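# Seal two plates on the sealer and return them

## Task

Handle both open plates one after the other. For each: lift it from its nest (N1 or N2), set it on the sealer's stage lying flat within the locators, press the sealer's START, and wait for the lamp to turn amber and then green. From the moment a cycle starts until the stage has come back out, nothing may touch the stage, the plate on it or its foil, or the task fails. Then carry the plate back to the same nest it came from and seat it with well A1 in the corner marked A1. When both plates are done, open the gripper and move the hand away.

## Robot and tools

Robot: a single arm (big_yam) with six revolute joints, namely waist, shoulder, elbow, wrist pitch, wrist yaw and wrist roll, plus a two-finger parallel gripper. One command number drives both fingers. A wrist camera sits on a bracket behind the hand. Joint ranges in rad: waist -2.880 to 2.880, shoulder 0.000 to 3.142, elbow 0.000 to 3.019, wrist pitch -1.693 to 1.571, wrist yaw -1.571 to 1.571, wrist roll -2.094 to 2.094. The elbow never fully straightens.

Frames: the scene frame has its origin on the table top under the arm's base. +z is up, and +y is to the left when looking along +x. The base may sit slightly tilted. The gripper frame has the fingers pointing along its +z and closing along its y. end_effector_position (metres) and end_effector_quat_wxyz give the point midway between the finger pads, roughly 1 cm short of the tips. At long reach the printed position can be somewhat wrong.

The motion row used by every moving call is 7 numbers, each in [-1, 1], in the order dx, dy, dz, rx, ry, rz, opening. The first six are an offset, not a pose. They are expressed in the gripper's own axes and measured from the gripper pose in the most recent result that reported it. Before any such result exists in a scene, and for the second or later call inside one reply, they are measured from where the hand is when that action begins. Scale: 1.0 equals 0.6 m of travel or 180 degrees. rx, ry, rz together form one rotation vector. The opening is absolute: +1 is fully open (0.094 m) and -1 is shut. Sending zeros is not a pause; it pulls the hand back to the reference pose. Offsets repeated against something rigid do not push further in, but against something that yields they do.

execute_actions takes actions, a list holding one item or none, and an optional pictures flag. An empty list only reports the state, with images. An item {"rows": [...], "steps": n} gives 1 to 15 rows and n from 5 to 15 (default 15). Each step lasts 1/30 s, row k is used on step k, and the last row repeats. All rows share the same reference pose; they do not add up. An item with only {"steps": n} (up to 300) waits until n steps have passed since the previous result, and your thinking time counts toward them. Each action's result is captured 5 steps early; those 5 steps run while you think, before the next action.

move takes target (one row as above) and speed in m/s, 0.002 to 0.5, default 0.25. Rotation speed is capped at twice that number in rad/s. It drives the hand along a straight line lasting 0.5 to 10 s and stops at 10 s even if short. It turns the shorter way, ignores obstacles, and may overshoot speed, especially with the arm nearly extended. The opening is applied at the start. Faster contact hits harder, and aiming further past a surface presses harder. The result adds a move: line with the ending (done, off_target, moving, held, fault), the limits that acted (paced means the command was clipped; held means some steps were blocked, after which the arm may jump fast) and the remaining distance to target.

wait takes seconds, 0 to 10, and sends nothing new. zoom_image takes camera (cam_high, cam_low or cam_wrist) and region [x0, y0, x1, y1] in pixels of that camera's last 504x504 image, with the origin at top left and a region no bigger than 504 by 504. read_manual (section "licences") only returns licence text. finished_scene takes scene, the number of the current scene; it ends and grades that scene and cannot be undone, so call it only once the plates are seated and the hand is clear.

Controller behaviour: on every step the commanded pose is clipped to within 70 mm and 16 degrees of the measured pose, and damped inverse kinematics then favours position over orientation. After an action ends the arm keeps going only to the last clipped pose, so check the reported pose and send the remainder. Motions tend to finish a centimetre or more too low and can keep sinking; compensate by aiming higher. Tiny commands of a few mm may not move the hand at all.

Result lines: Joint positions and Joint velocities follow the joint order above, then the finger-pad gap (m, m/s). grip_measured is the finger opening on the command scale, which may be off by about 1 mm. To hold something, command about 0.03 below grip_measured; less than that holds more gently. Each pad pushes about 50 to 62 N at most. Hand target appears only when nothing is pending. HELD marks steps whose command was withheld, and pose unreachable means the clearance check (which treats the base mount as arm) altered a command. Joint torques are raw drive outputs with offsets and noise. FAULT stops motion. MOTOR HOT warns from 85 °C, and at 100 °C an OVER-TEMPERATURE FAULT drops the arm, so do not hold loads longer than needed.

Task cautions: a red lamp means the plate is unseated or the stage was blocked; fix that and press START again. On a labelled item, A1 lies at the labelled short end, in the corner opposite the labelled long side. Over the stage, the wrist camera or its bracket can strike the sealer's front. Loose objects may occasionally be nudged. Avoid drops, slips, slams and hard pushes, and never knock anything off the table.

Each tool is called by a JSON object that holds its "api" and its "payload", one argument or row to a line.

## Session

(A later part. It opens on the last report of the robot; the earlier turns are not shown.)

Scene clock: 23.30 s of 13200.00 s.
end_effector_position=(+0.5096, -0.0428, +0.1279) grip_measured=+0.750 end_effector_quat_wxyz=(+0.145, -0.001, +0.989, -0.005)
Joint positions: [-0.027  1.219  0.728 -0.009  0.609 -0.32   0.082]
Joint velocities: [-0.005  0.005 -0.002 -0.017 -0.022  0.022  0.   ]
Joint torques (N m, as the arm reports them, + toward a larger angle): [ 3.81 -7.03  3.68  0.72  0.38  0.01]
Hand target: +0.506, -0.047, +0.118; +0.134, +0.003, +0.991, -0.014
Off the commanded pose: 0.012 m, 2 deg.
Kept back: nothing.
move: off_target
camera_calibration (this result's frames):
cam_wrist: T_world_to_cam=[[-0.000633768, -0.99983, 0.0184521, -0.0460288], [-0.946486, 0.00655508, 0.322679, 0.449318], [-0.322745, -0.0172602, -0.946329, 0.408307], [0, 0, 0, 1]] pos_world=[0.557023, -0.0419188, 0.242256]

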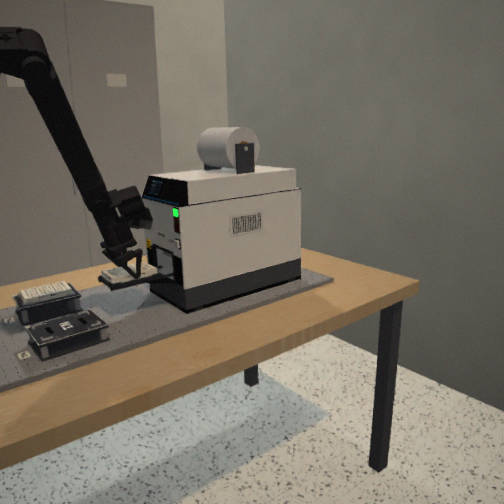

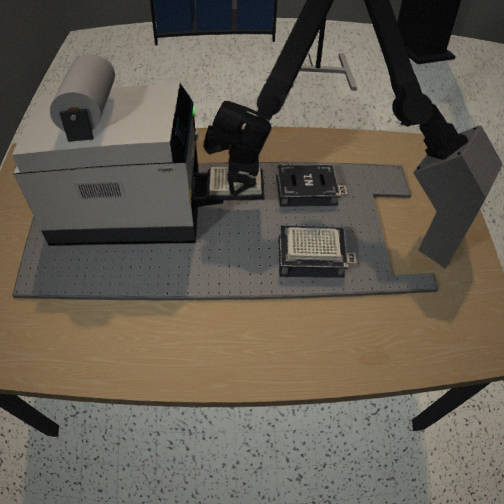

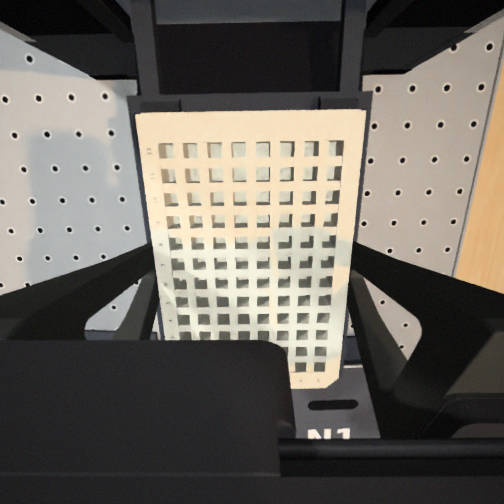

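{"api": "move", "payload": {
  "target": [0,0,0,0,0,0,1],
  "speed": 0.03
}}

{"api": "move", "payload": {
  "target": [-0.02,0.008,-0.115,0,0,0,1],
  "speed": 0.1
}}

{"api": "zoom_image", "payload": {
  "camera": "cam_high",
  "region": [85,220,195,310]
}}

Scene clock: 24.23 s of 13200.00 s.
end_effector_position=(+0.5096, -0.0427, +0.1279) grip_measured=+1.000 end_effector_quat_wxyz=(+0.145, -0.001, +0.989, -0.005)
Joint positions: [-0.027  1.219  0.728 -0.009  0.608 -0.32   0.094]
Joint velocities: [-0.005 -0.005 -0.007 -0.007  0.007  0.007  0.   ]
Joint torques (N m, as the arm reports them, + toward a larger angle): [ 5.32 -8.33  3.26  0.72 -0.04 -0.07]
Hand target: +0.510, -0.043, +0.128; +0.145, -0.001, +0.989, -0.005
Off the commanded pose: 0.000 m, 0 deg.
Kept back: nothing.
move: done
camera_calibration (this result's frames):
cam_wrist: T_world_to_cam=[[-0.000530709, -0.999836, 0.0181051, -0.0459749], [-0.946525, 0.00634352, 0.322569, 0.449359], [-0.322631, -0.0169657, -0.946373, 0.408279], [0, 0, 0, 1]] pos_world=[0.557029, -0.0418911, 0.242268]

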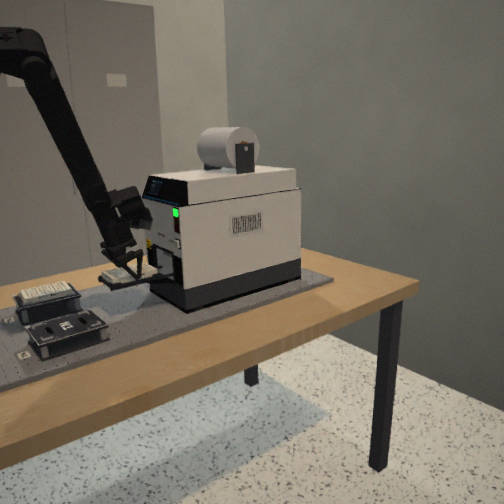

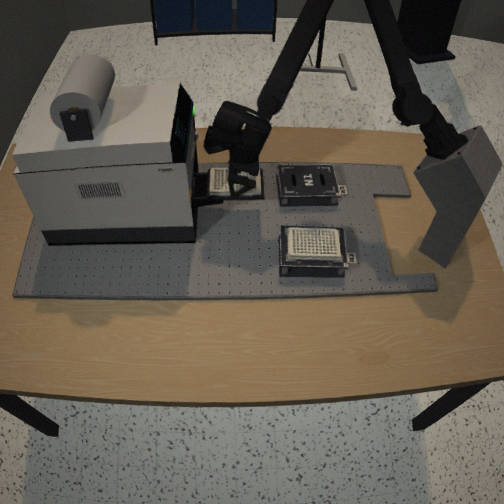

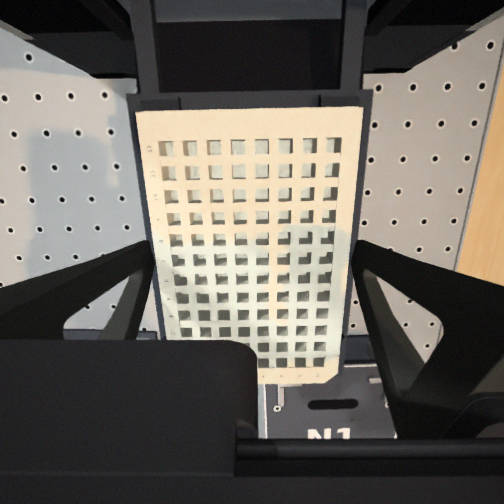

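Scene clock: 25.30 s of 13200.00 s.
end_effector_position=(+0.5047, -0.0439, +0.1955) grip_measured=+1.000 end_effector_quat_wxyz=(+0.148, +0.000, +0.989, -0.011)
Joint positions: [ 0.103  1.061  0.724 -0.203  0.731 -0.244  0.094]
Joint velocities: [-0.015  0.005 -0.007 -0.017 -0.022  0.081  0.   ]
Joint torques (N m, as the arm reports them, + toward a larger angle): [ 5.71 -6.68  3.96  0.37  0.06  0.02]
Hand target: +0.501, -0.038, +0.197; +0.146, -0.002, +0.989, -0.006
Off the commanded pose: 0.008 m, 1 deg.
Kept back: nothing.
move: done
camera_calibration (this result's frames):
cam_wrist: T_world_to_cam=[[-0.00521079, -0.999562, 0.0291231, -0.048158], [-0.94836, 0.0141764, 0.316878, 0.425383], [-0.317152, -0.025968, -0.948019, 0.467745], [0, 0, 0, 1]] pos_world=[0.551512, -0.042021, 0.310039]

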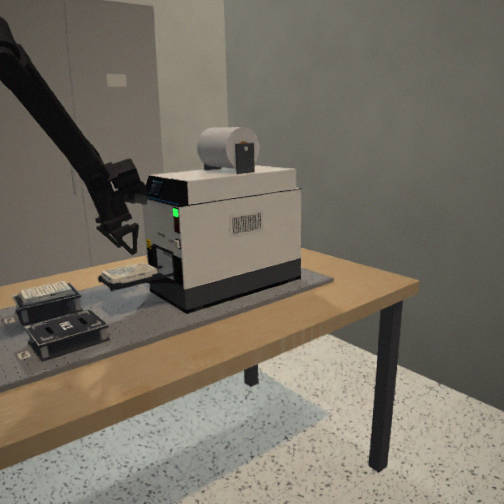

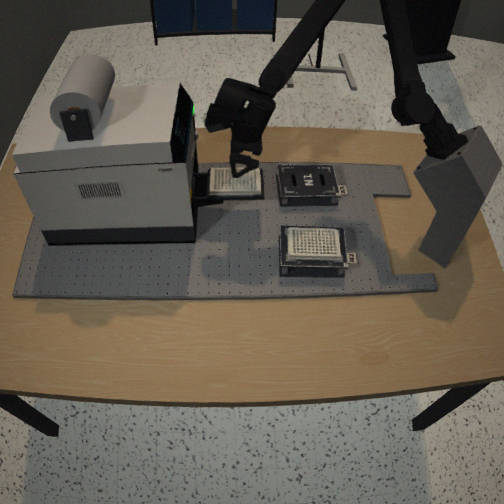

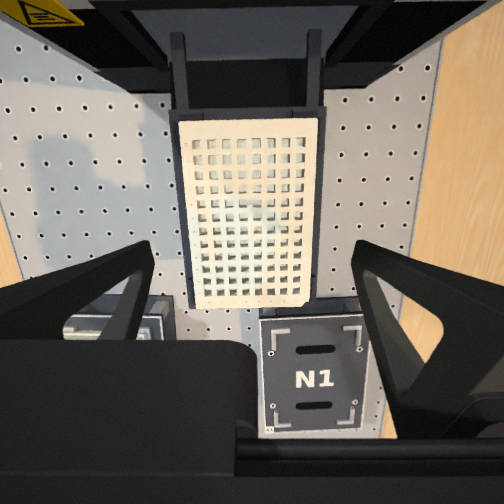

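Region (85, 220, 195, 310) of cam_high's 504x504 image, scaled by 4.582, with more detail than that image has; it fills the top 412 rows of this view, and the rest is white.

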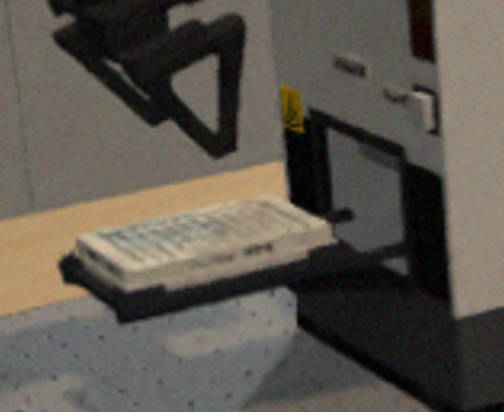

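{"api": "move", "payload": {
  "target": [-0.105,-0.15,-0.015,0,-0.215,0,-1],
  "speed": 0.2
}}

{"api": "zoom_image", "payload": {
  "camera": "cam_high",
  "region": [110,190,210,280]
}}

Scene clock: 27.60 s of 13200.00 s.
end_effector_position=(+0.5656, -0.1327, +0.2312) grip_measured=-0.988 end_effector_quat_wxyz=(+0.472, +0.007, +0.882, -0.008)
Joint positions: [-0.208  0.973  0.549  0.607  0.115 -0.581  0.001]
Joint velocities: [-0.015  0.015 -0.007  0.007 -0.066  0.007 -0.   ]
Joint torques (N m, as the arm reports them, + toward a larger angle): [ 1.58 -6.76  3.24  1.83 -0.46 -0.15]
Hand target: +0.560, -0.133, +0.222; +0.465, +0.003, +0.885, -0.013
Off the commanded pose: 0.008 m, 1 deg.
Kept back: nothing.
move: done
camera_calibration (this result's frames):
cam_wrist: T_world_to_cam=[[-0.0259063, -0.999591, 0.0121404, -0.122067], [-0.93489, 0.0199254, -0.354378, 0.621382], [0.353991, -0.0205305, -0.935023, 0.136732], [0, 0, 0, 1]] pos_world=[0.52936, -0.131591, 0.349534]

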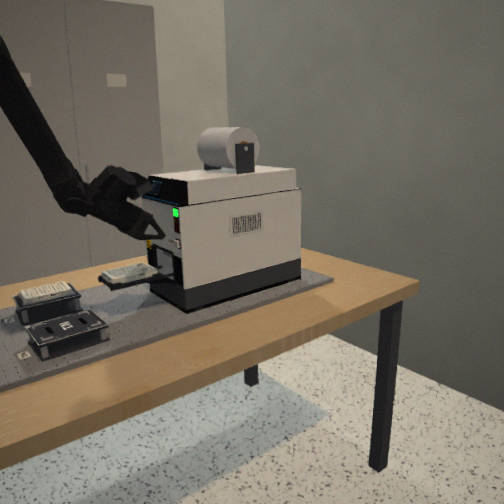

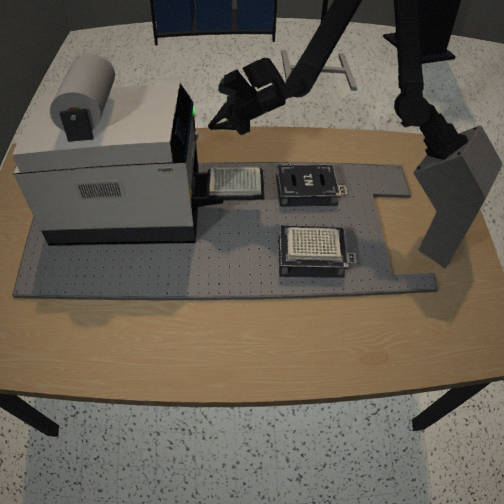

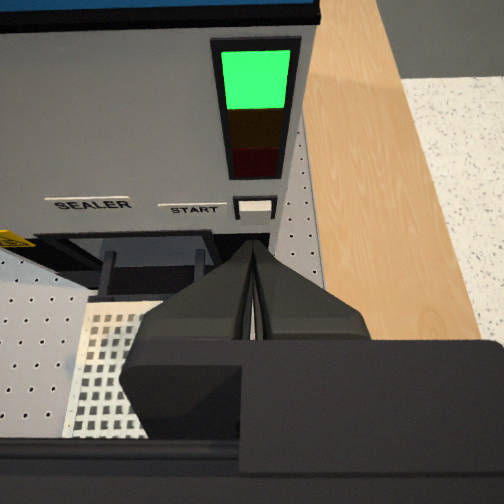

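Region (110, 190, 210, 280) of cam_high's 504x504 image, scaled by 5.040, with more detail than that image has; it fills the top 454 rows of this view, and the rest is white.

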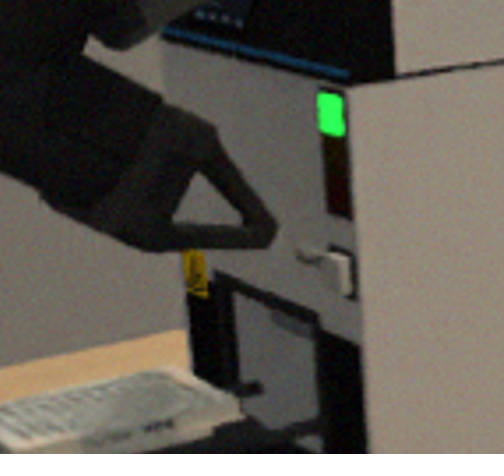

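{"api": "move", "payload": {
  "target": [0.014,-0.006,0.046,0,0.004,0,-1],
  "speed": 0.08
}}

{"api": "zoom_image", "payload": {
  "camera": "cam_high",
  "region": [110,190,210,280]
}}

Scene clock: 28.67 s of 13200.00 s.
end_effector_position=(+0.5738, -0.1236, +0.2086) grip_measured=-0.988 end_effector_quat_wxyz=(+0.459, -0.003, +0.888, +0.004)
Joint positions: [-0.22   1.049  0.583  0.609  0.094 -0.581  0.001]
Joint velocities: [ 0.005 -0.005  0.002 -0.032 -0.051 -0.007 -0.   ]
Joint torques (N m, as the arm reports them, + toward a larger angle): [ 1.84 -7.69  5.97  1.82 -0.46  0.01]
Hand target: +0.584, -0.137, +0.210; +0.466, +0.007, +0.885, -0.007
Off the commanded pose: 0.017 m, 2 deg.
Kept back: nothing.
move: off_target
camera_calibration (this result's frames):
cam_wrist: T_world_to_cam=[[0.00189625, -0.999997, 0.00119136, -0.12618], [-0.944935, -0.00218171, -0.327252, 0.61818], [0.327254, -0.000505207, -0.944936, 0.132746], [0, 0, 0, 1]] pos_world=[0.540937, -0.124764, 0.327888]

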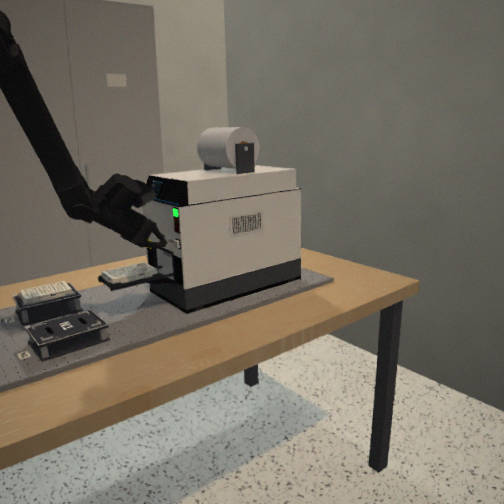

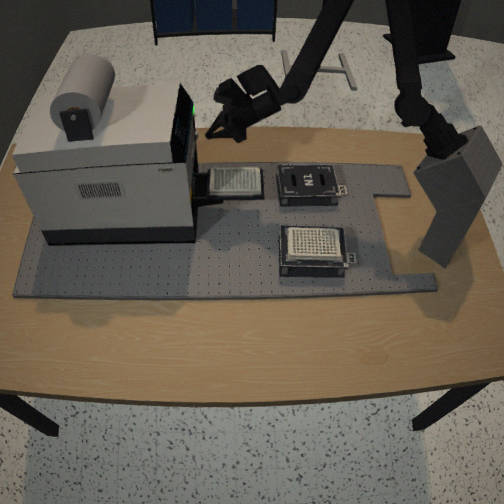

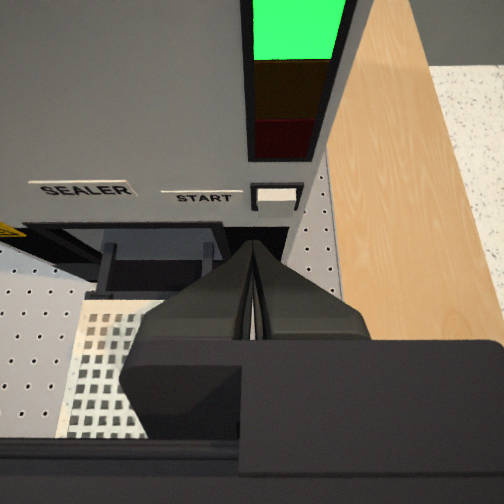

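Region (110, 190, 210, 280) of cam_high's 504x504 image, scaled by 5.040, with more detail than that image has; it fills the top 454 rows of this view, and the rest is white.

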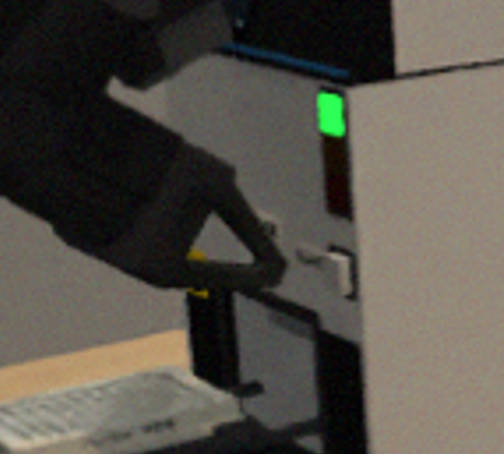

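{"api": "move", "payload": {
  "target": [-0.028,-0.034,0.022,0,0,0,-1],
  "speed": 0.05
}}

{"api": "zoom_image", "payload": {
  "camera": "cam_high",
  "region": [110,190,210,280]
}}

Scene clock: 29.83 s of 13200.00 s.
end_effector_position=(+0.5857, -0.1294, +0.2109) grip_measured=-0.988 end_effector_quat_wxyz=(+0.455, -0.010, +0.891, +0.014)
Joint positions: [-0.231  1.041  0.627  0.535  0.067 -0.581  0.001]
Joint velocities: [-0.005 -0.005 -0.002  0.002  0.022  0.037 -0.001]
Joint torques (N m, as the arm reports them, + toward a larger angle): [ 1.83 -8.99  6.16  1.03 -0.47 -0.02]
Hand target: +0.594, -0.144, +0.215; +0.459, -0.003, +0.889, +0.004
Off the commanded pose: 0.017 m, 2 deg.
Kept back: nothing.
move: off_target
camera_calibration (this result's frames):
cam_wrist: T_world_to_cam=[[0.0241438, -0.999652, -0.0106595, -0.142469], [-0.947724, -0.0194934, -0.318496, 0.627694], [0.318177, 0.017792, -0.947864, 0.139347], [0, 0, 0, 1]] pos_world=[0.553984, -0.132663, 0.330481]

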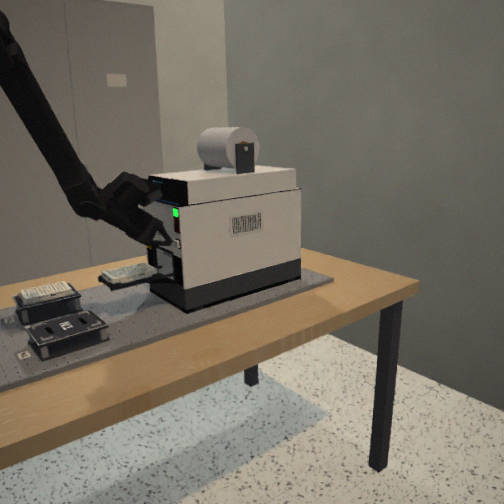

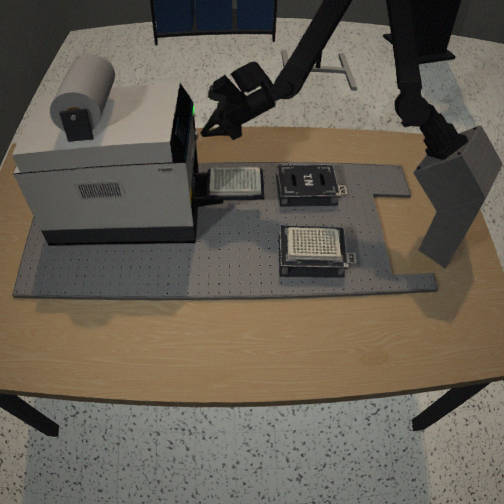

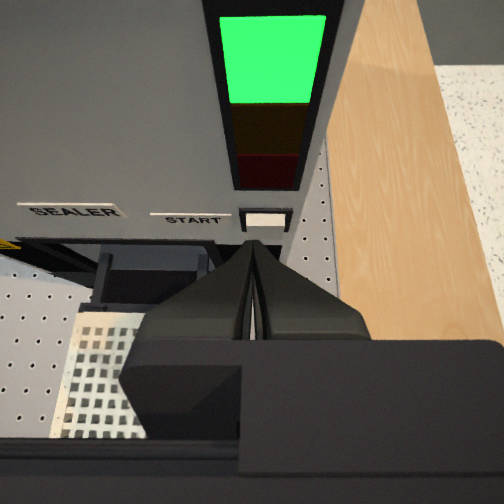

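Region (110, 190, 210, 280) of cam_high's 504x504 image, scaled by 5.040, with more detail than that image has; it fills the top 454 rows of this view, and the rest is white.

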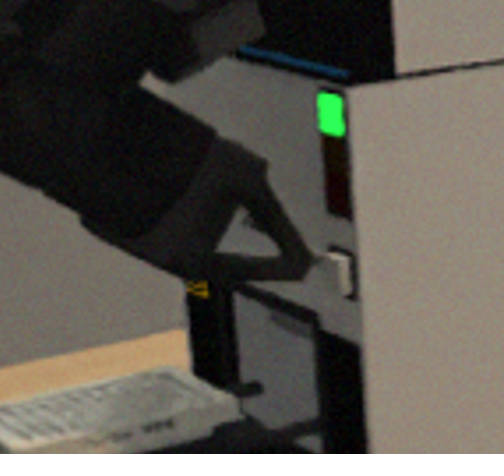

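{"api": "move", "payload": {
  "target": [-0.034,-0.03,0.046,0.012,-0.004,0,-1],
  "speed": 0.04
}}

Scene clock: 31.27 s of 13200.00 s.
end_effector_position=(+0.5991, -0.1358, +0.2121) grip_measured=-0.988 end_effector_quat_wxyz=(+0.457, -0.006, +0.889, +0.008)
Joint positions: [-0.231  1.057  0.663  0.527  0.076 -0.581  0.001]
Joint velocities: [-0.005 -0.005 -0.022  0.012 -0.095  0.007 -0.   ]
Joint torques (N m, as the arm reports them, + toward a larger angle): [ 3.07 -7.28  9.26  1.02  0.19 -0.08]
Hand target: +0.619, -0.147, +0.212; +0.460, -0.001, +0.888, -0.003
Off the commanded pose: 0.024 m, 1 deg.
Kept back: nothing.
move: off_target
camera_calibration (this result's frames):
cam_wrist: T_world_to_cam=[[0.0122314, -0.99992, -0.00321555, -0.143699], [-0.94617, -0.0105336, -0.323499, 0.642054], [0.32344, 0.00699932, -0.946223, 0.131422], [0, 0, 0, 1]] pos_world=[0.566743, -0.137844, 0.331596]

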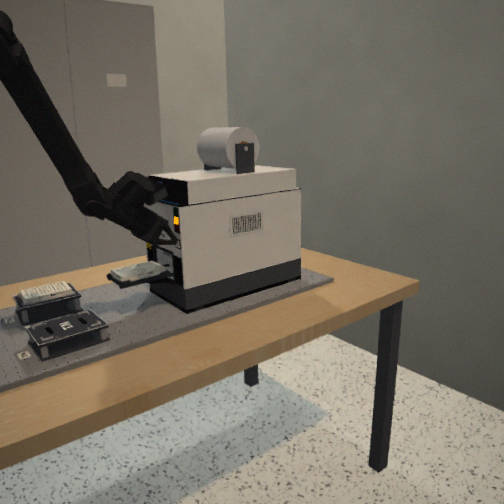

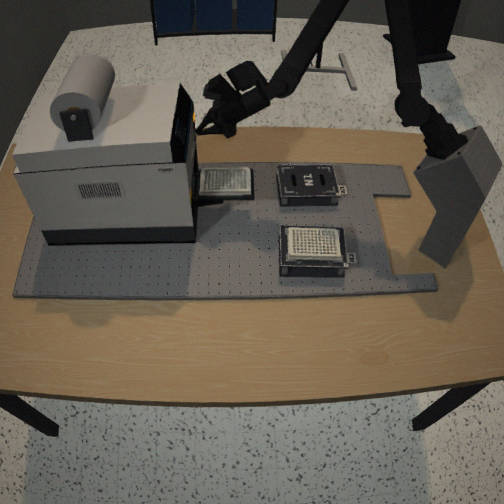

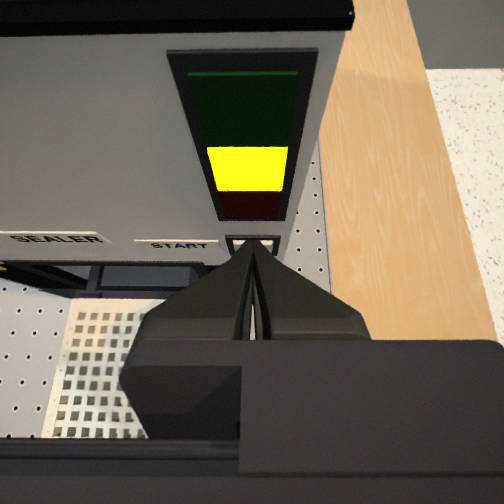

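{"api": "move", "payload": {
  "target": [0.062,0,-0.1,0,0,0,-1],
  "speed": 0.1
}}

{"api": "move", "payload": {
  "target": [0.05,0.148,-0.025,0,0.206,0,1],
  "speed": 0.15
}}

{"api": "wait", "payload": {
  "seconds": 2.5
}}

Scene clock: 32.53 s of 13200.00 s.
end_effector_position=(+0.5301, -0.1290, +0.2157) grip_measured=-0.988 end_effector_quat_wxyz=(+0.455, -0.013, +0.890, +0.015)
Joint positions: [-0.274  0.932  0.478  0.572  0.02  -0.581  0.001]
Joint velocities: [-0.005 -0.015  0.012 -0.007 -0.007  0.022 -0.   ]
Joint torques (N m, as the arm reports them, + toward a larger angle): [ 0.92 -7.71  3.3   1.82 -0.46  0.02]
Hand target: +0.528, -0.136, +0.216; +0.457, -0.006, +0.889, +0.008
Off the commanded pose: 0.008 m, 1 deg.
Kept back: nothing.
move: done
camera_calibration (this result's frames):
cam_wrist: T_world_to_cam=[[0.0313839, -0.999458, -0.00990174, -0.144688], [-0.94731, -0.0265839, -0.319214, 0.575638], [0.318778, 0.0193982, -0.947631, 0.161405], [0, 0, 0, 1]] pos_world=[0.498396, -0.132438, 0.335271]

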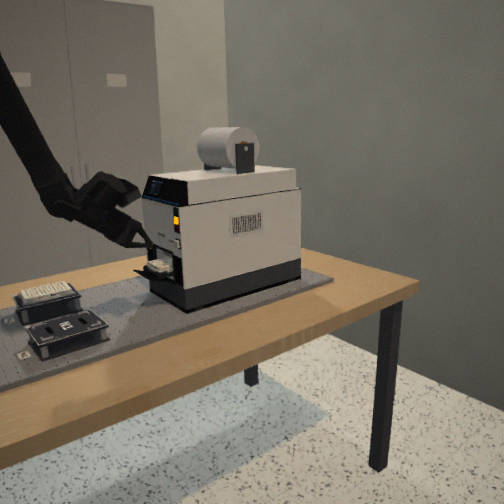

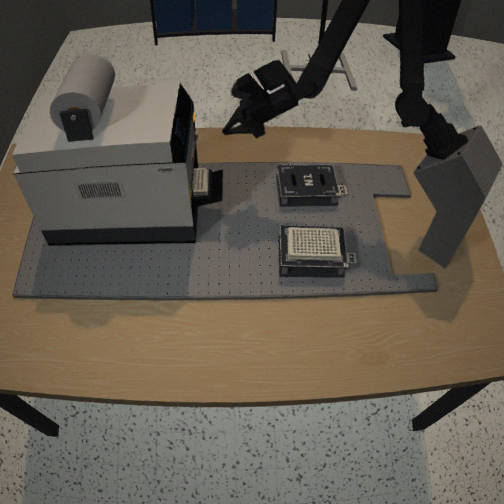

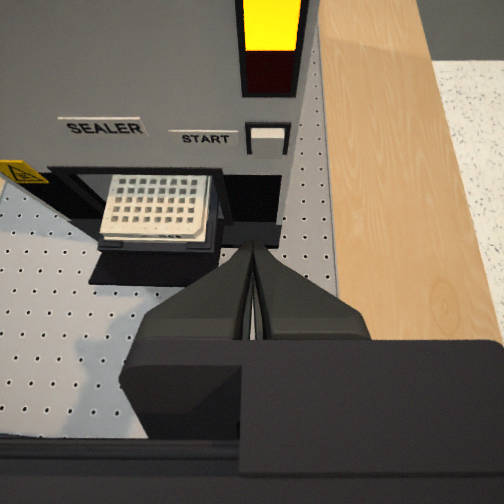

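Scene clock: 35.13 s of 13200.00 s.
end_effector_position=(+0.4834, -0.0446, +0.1974) grip_measured=+1.000 end_effector_quat_wxyz=(+0.143, -0.031, +0.989, +0.007)
Joint positions: [ 0.09   1.005  0.677 -0.234  0.68  -0.29   0.094]
Joint velocities: [-0.015 -0.015 -0.002  0.002  0.007  0.007  0.   ]
Joint torques (N m, as the arm reports them, + toward a larger angle): [ 5.3  -5.46  7.31  0.35  0.03  0.04]
Hand target: +0.497, -0.043, +0.204; +0.151, -0.024, +0.988, +0.011
Off the commanded pose: 0.015 m, 2 deg.
Kept back: nothing.
move: off_target
camera_calibration (this result's frames):
cam_wrist: T_world_to_cam=[[0.0610812, -0.998128, 0.00314309, -0.0758649], [-0.943213, -0.05669, 0.327314, 0.396846], [-0.326523, -0.0229574, -0.94491, 0.466889], [0, 0, 0, 1]] pos_world=[0.531395, -0.0425071, 0.311513]

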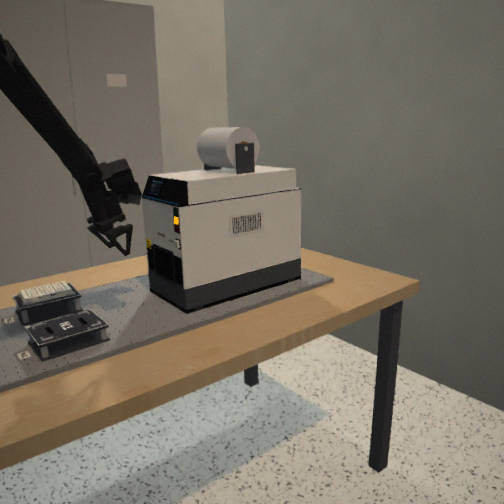

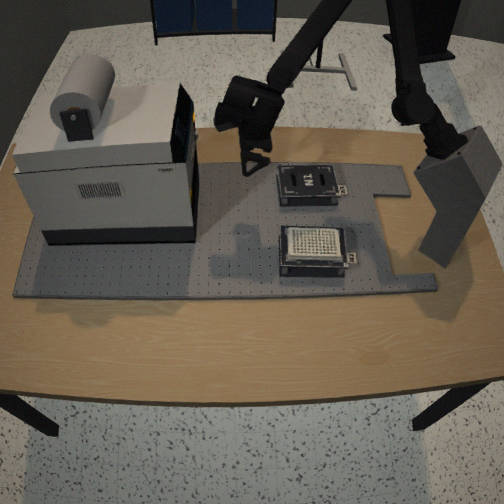

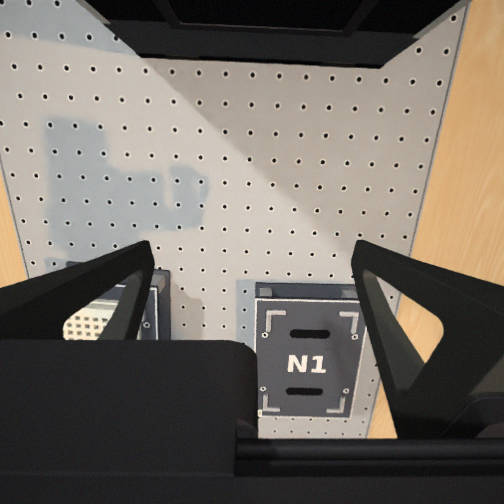

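Scene clock: 37.63 s of 13200.00 s.
end_effector_position=(+0.4834, -0.0446, +0.1974) grip_measured=+1.000 end_effector_quat_wxyz=(+0.143, -0.029, +0.989, +0.007)
Joint positions: [ 0.09   1.005  0.677 -0.234  0.68  -0.287  0.094]
Joint velocities: [-0.005 -0.005 -0.002  0.022 -0.081 -0.051  0.   ]
Joint torques (N m, as the arm reports them, + toward a larger angle): [ 5.2  -5.47  7.3   0.42  0.02  0.02]
Hand target: +0.497, -0.043, +0.204; +0.151, -0.024, +0.988, +0.011
Off the commanded pose: 0.015 m, 2 deg.
Kept back: nothing.
Steps of this call (steps 1 to 75: nothing new was sent). Readings (end_effector_position):
1: (+0.4834, -0.0446, +0.1974)
2: (+0.4834, -0.0446, +0.1974)
4: (+0.4834, -0.0446, +0.1974)
8: (+0.4834, -0.0446, +0.1974)
75: the state above
camera_calibration (this result's frames):
cam_wrist: T_world_to_cam=[[0.0576917, -0.998331, 0.00252385, -0.074176], [-0.943347, -0.0536865, 0.327436, 0.397006], [-0.326754, -0.0212712, -0.94487, 0.467056], [0, 0, 0, 1]] pos_world=[0.531406, -0.0428035, 0.311501]

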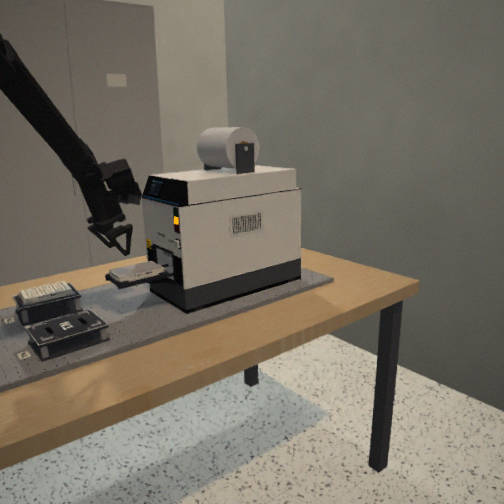

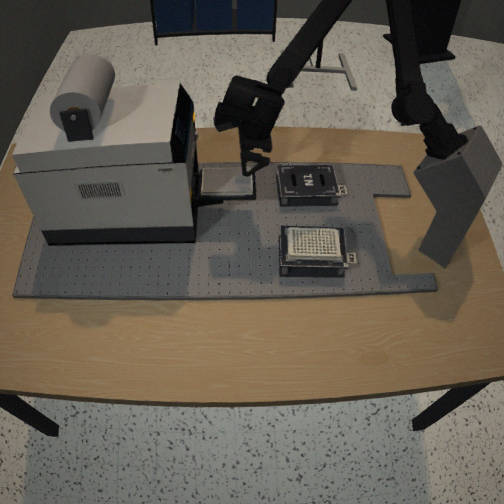

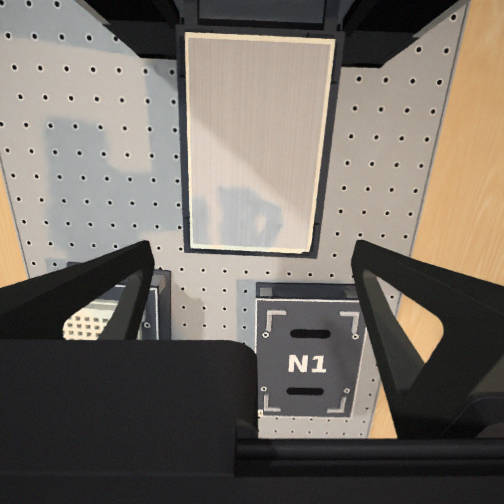

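{"api": "move", "payload": {
  "target": [-0.04,-0.018,0.077,0.014,-0.004,0.022,1],
  "speed": 0.07
}}

Scene clock: 38.97 s of 13200.00 s.
end_effector_position=(+0.5087, -0.0441, +0.1635) grip_measured=+1.000 end_effector_quat_wxyz=(+0.144, -0.005, +0.990, -0.002)
Joint positions: [ 0.032  1.131  0.731 -0.127  0.655 -0.287  0.094]
Joint velocities: [ 0.005  0.005 -0.007 -0.002  0.066 -0.022  0.   ]
Joint torques (N m, as the arm reports them, + toward a larger angle): [ 3.56 -6.68  6.12  0.97 -0.15 -0.03]
Hand target: +0.520, -0.053, +0.161; +0.148, +0.009, +0.989, -0.009
Off the commanded pose: 0.015 m, 2 deg.
Kept back: nothing.
move: off_target
camera_calibration (this result's frames):
cam_wrist: T_world_to_cam=[[0.00697869, -0.999877, 0.0140161, -0.0511989], [-0.945635, -0.00204119, 0.325222, 0.435773], [-0.325154, -0.0155238, -0.945534, 0.442854], [0, 0, 0, 1]] pos_world=[0.556436, -0.0434283, 0.277728]

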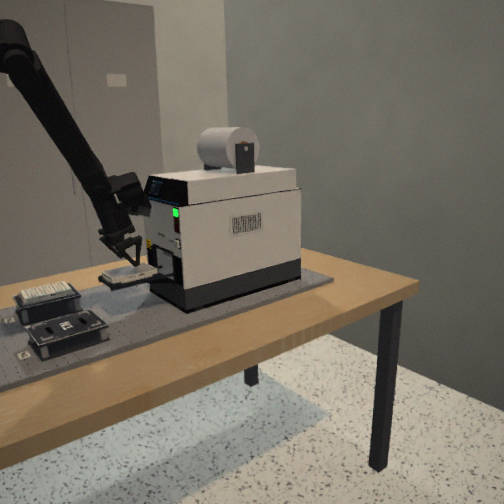

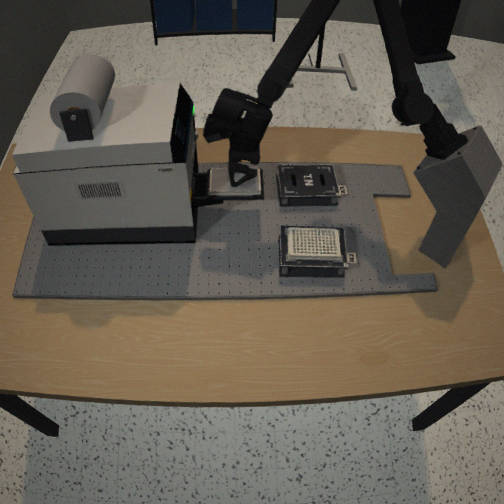

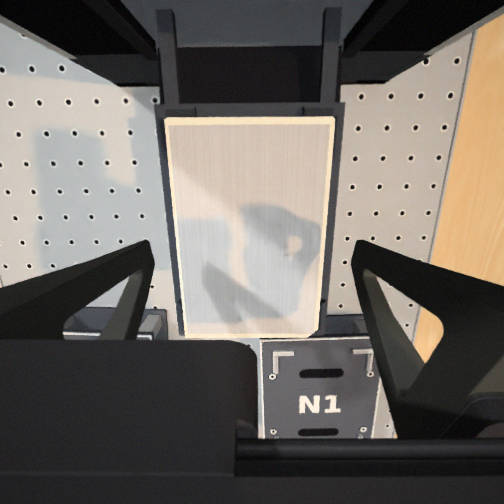

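{"api": "move", "payload": {
  "target": [0.016,-0.009,0.056,0.006,0.002,0.002,1],
  "speed": 0.05
}}

Scene clock: 40.20 s of 13200.00 s.
end_effector_position=(+0.5102, -0.0440, +0.1363) grip_measured=+1.000 end_effector_quat_wxyz=(+0.144, -0.001, +0.990, -0.004)
Joint positions: [-0.015  1.197  0.731 -0.04   0.619 -0.31   0.094]
Joint velocities: [ 0.005 -0.015 -0.002  0.007  0.037 -0.022  0.   ]
Joint torques (N m, as the arm reports them, + toward a larger angle): [ 3.72 -7.14  3.68  1.1  -0.16 -0.14]
Hand target: +0.509, -0.049, +0.129; +0.140, -0.000, +0.990, -0.011
Off the commanded pose: 0.010 m, 1 deg.
Kept back: nothing.
move: done
camera_calibration (this result's frames):
cam_wrist: T_world_to_cam=[[-0.00200453, -0.99985, 0.0172305, -0.0465545], [-0.945769, 0.00749258, 0.324752, 0.446586], [-0.324832, -0.0156451, -0.945642, 0.417383], [0, 0, 0, 1]] pos_world=[0.557854, -0.0433636, 0.250468]

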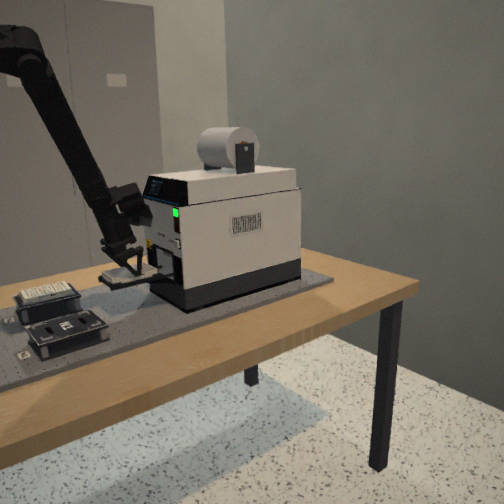

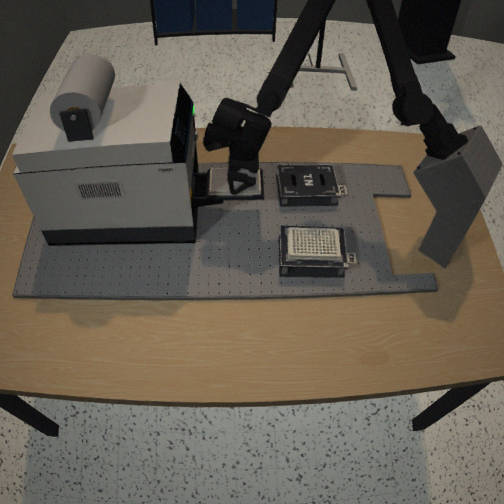

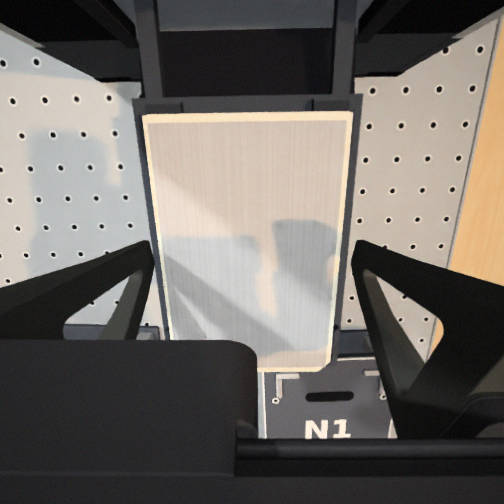

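{"api": "move", "payload": {
  "target": [0.015,-0.006,0.027,0.005,0.005,0,1],
  "speed": 0.04
}}

Scene clock: 41.23 s of 13200.00 s.
end_effector_position=(+0.5087, -0.0423, +0.1265) grip_measured=+1.000 end_effector_quat_wxyz=(+0.141, +0.001, +0.990, -0.006)
Joint positions: [-0.027  1.223  0.731 -0.016  0.613 -0.312  0.094]
Joint velocities: [-0.005 -0.005 -0.007  0.002 -0.066  0.022  0.   ]
Joint torques (N m, as the arm reports them, + toward a larger angle): [ 3.77 -7.38  3.18  1.04 -0.16 -0.17]
Hand target: +0.506, -0.047, +0.119; +0.136, +0.001, +0.991, -0.012
Off the commanded pose: 0.010 m, 1 deg.
Kept back: nothing.
move: done
camera_calibration (this result's frames):
cam_wrist: T_world_to_cam=[[-0.00452661, -0.999805, 0.0192291, -0.0436694], [-0.943906, 0.0106212, 0.330042, 0.44692], [-0.330182, -0.0166565, -0.94377, 0.410181], [0, 0, 0, 1]] pos_world=[0.557087, -0.0415755, 0.240454]

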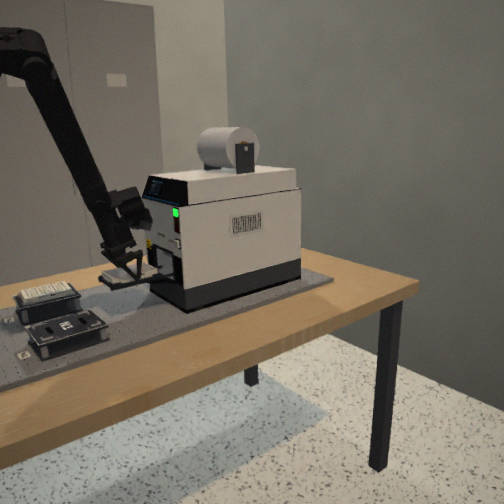

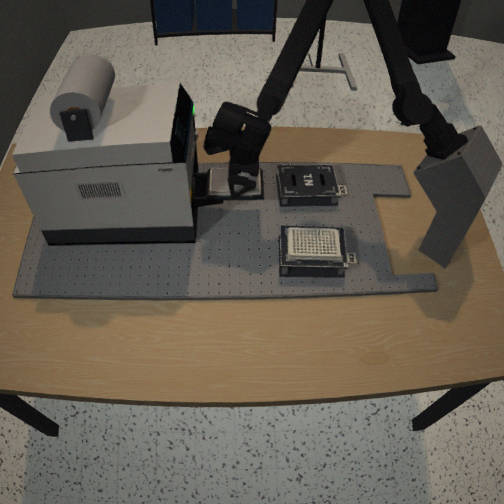

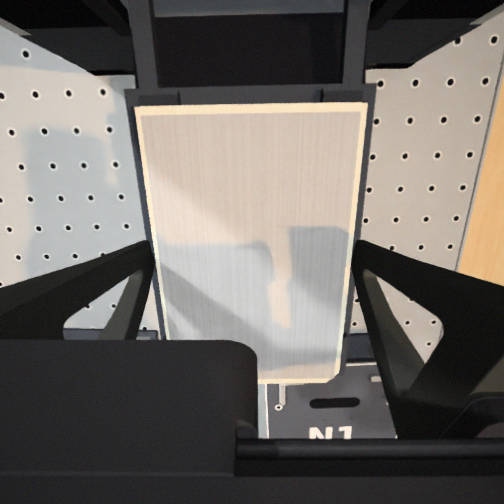

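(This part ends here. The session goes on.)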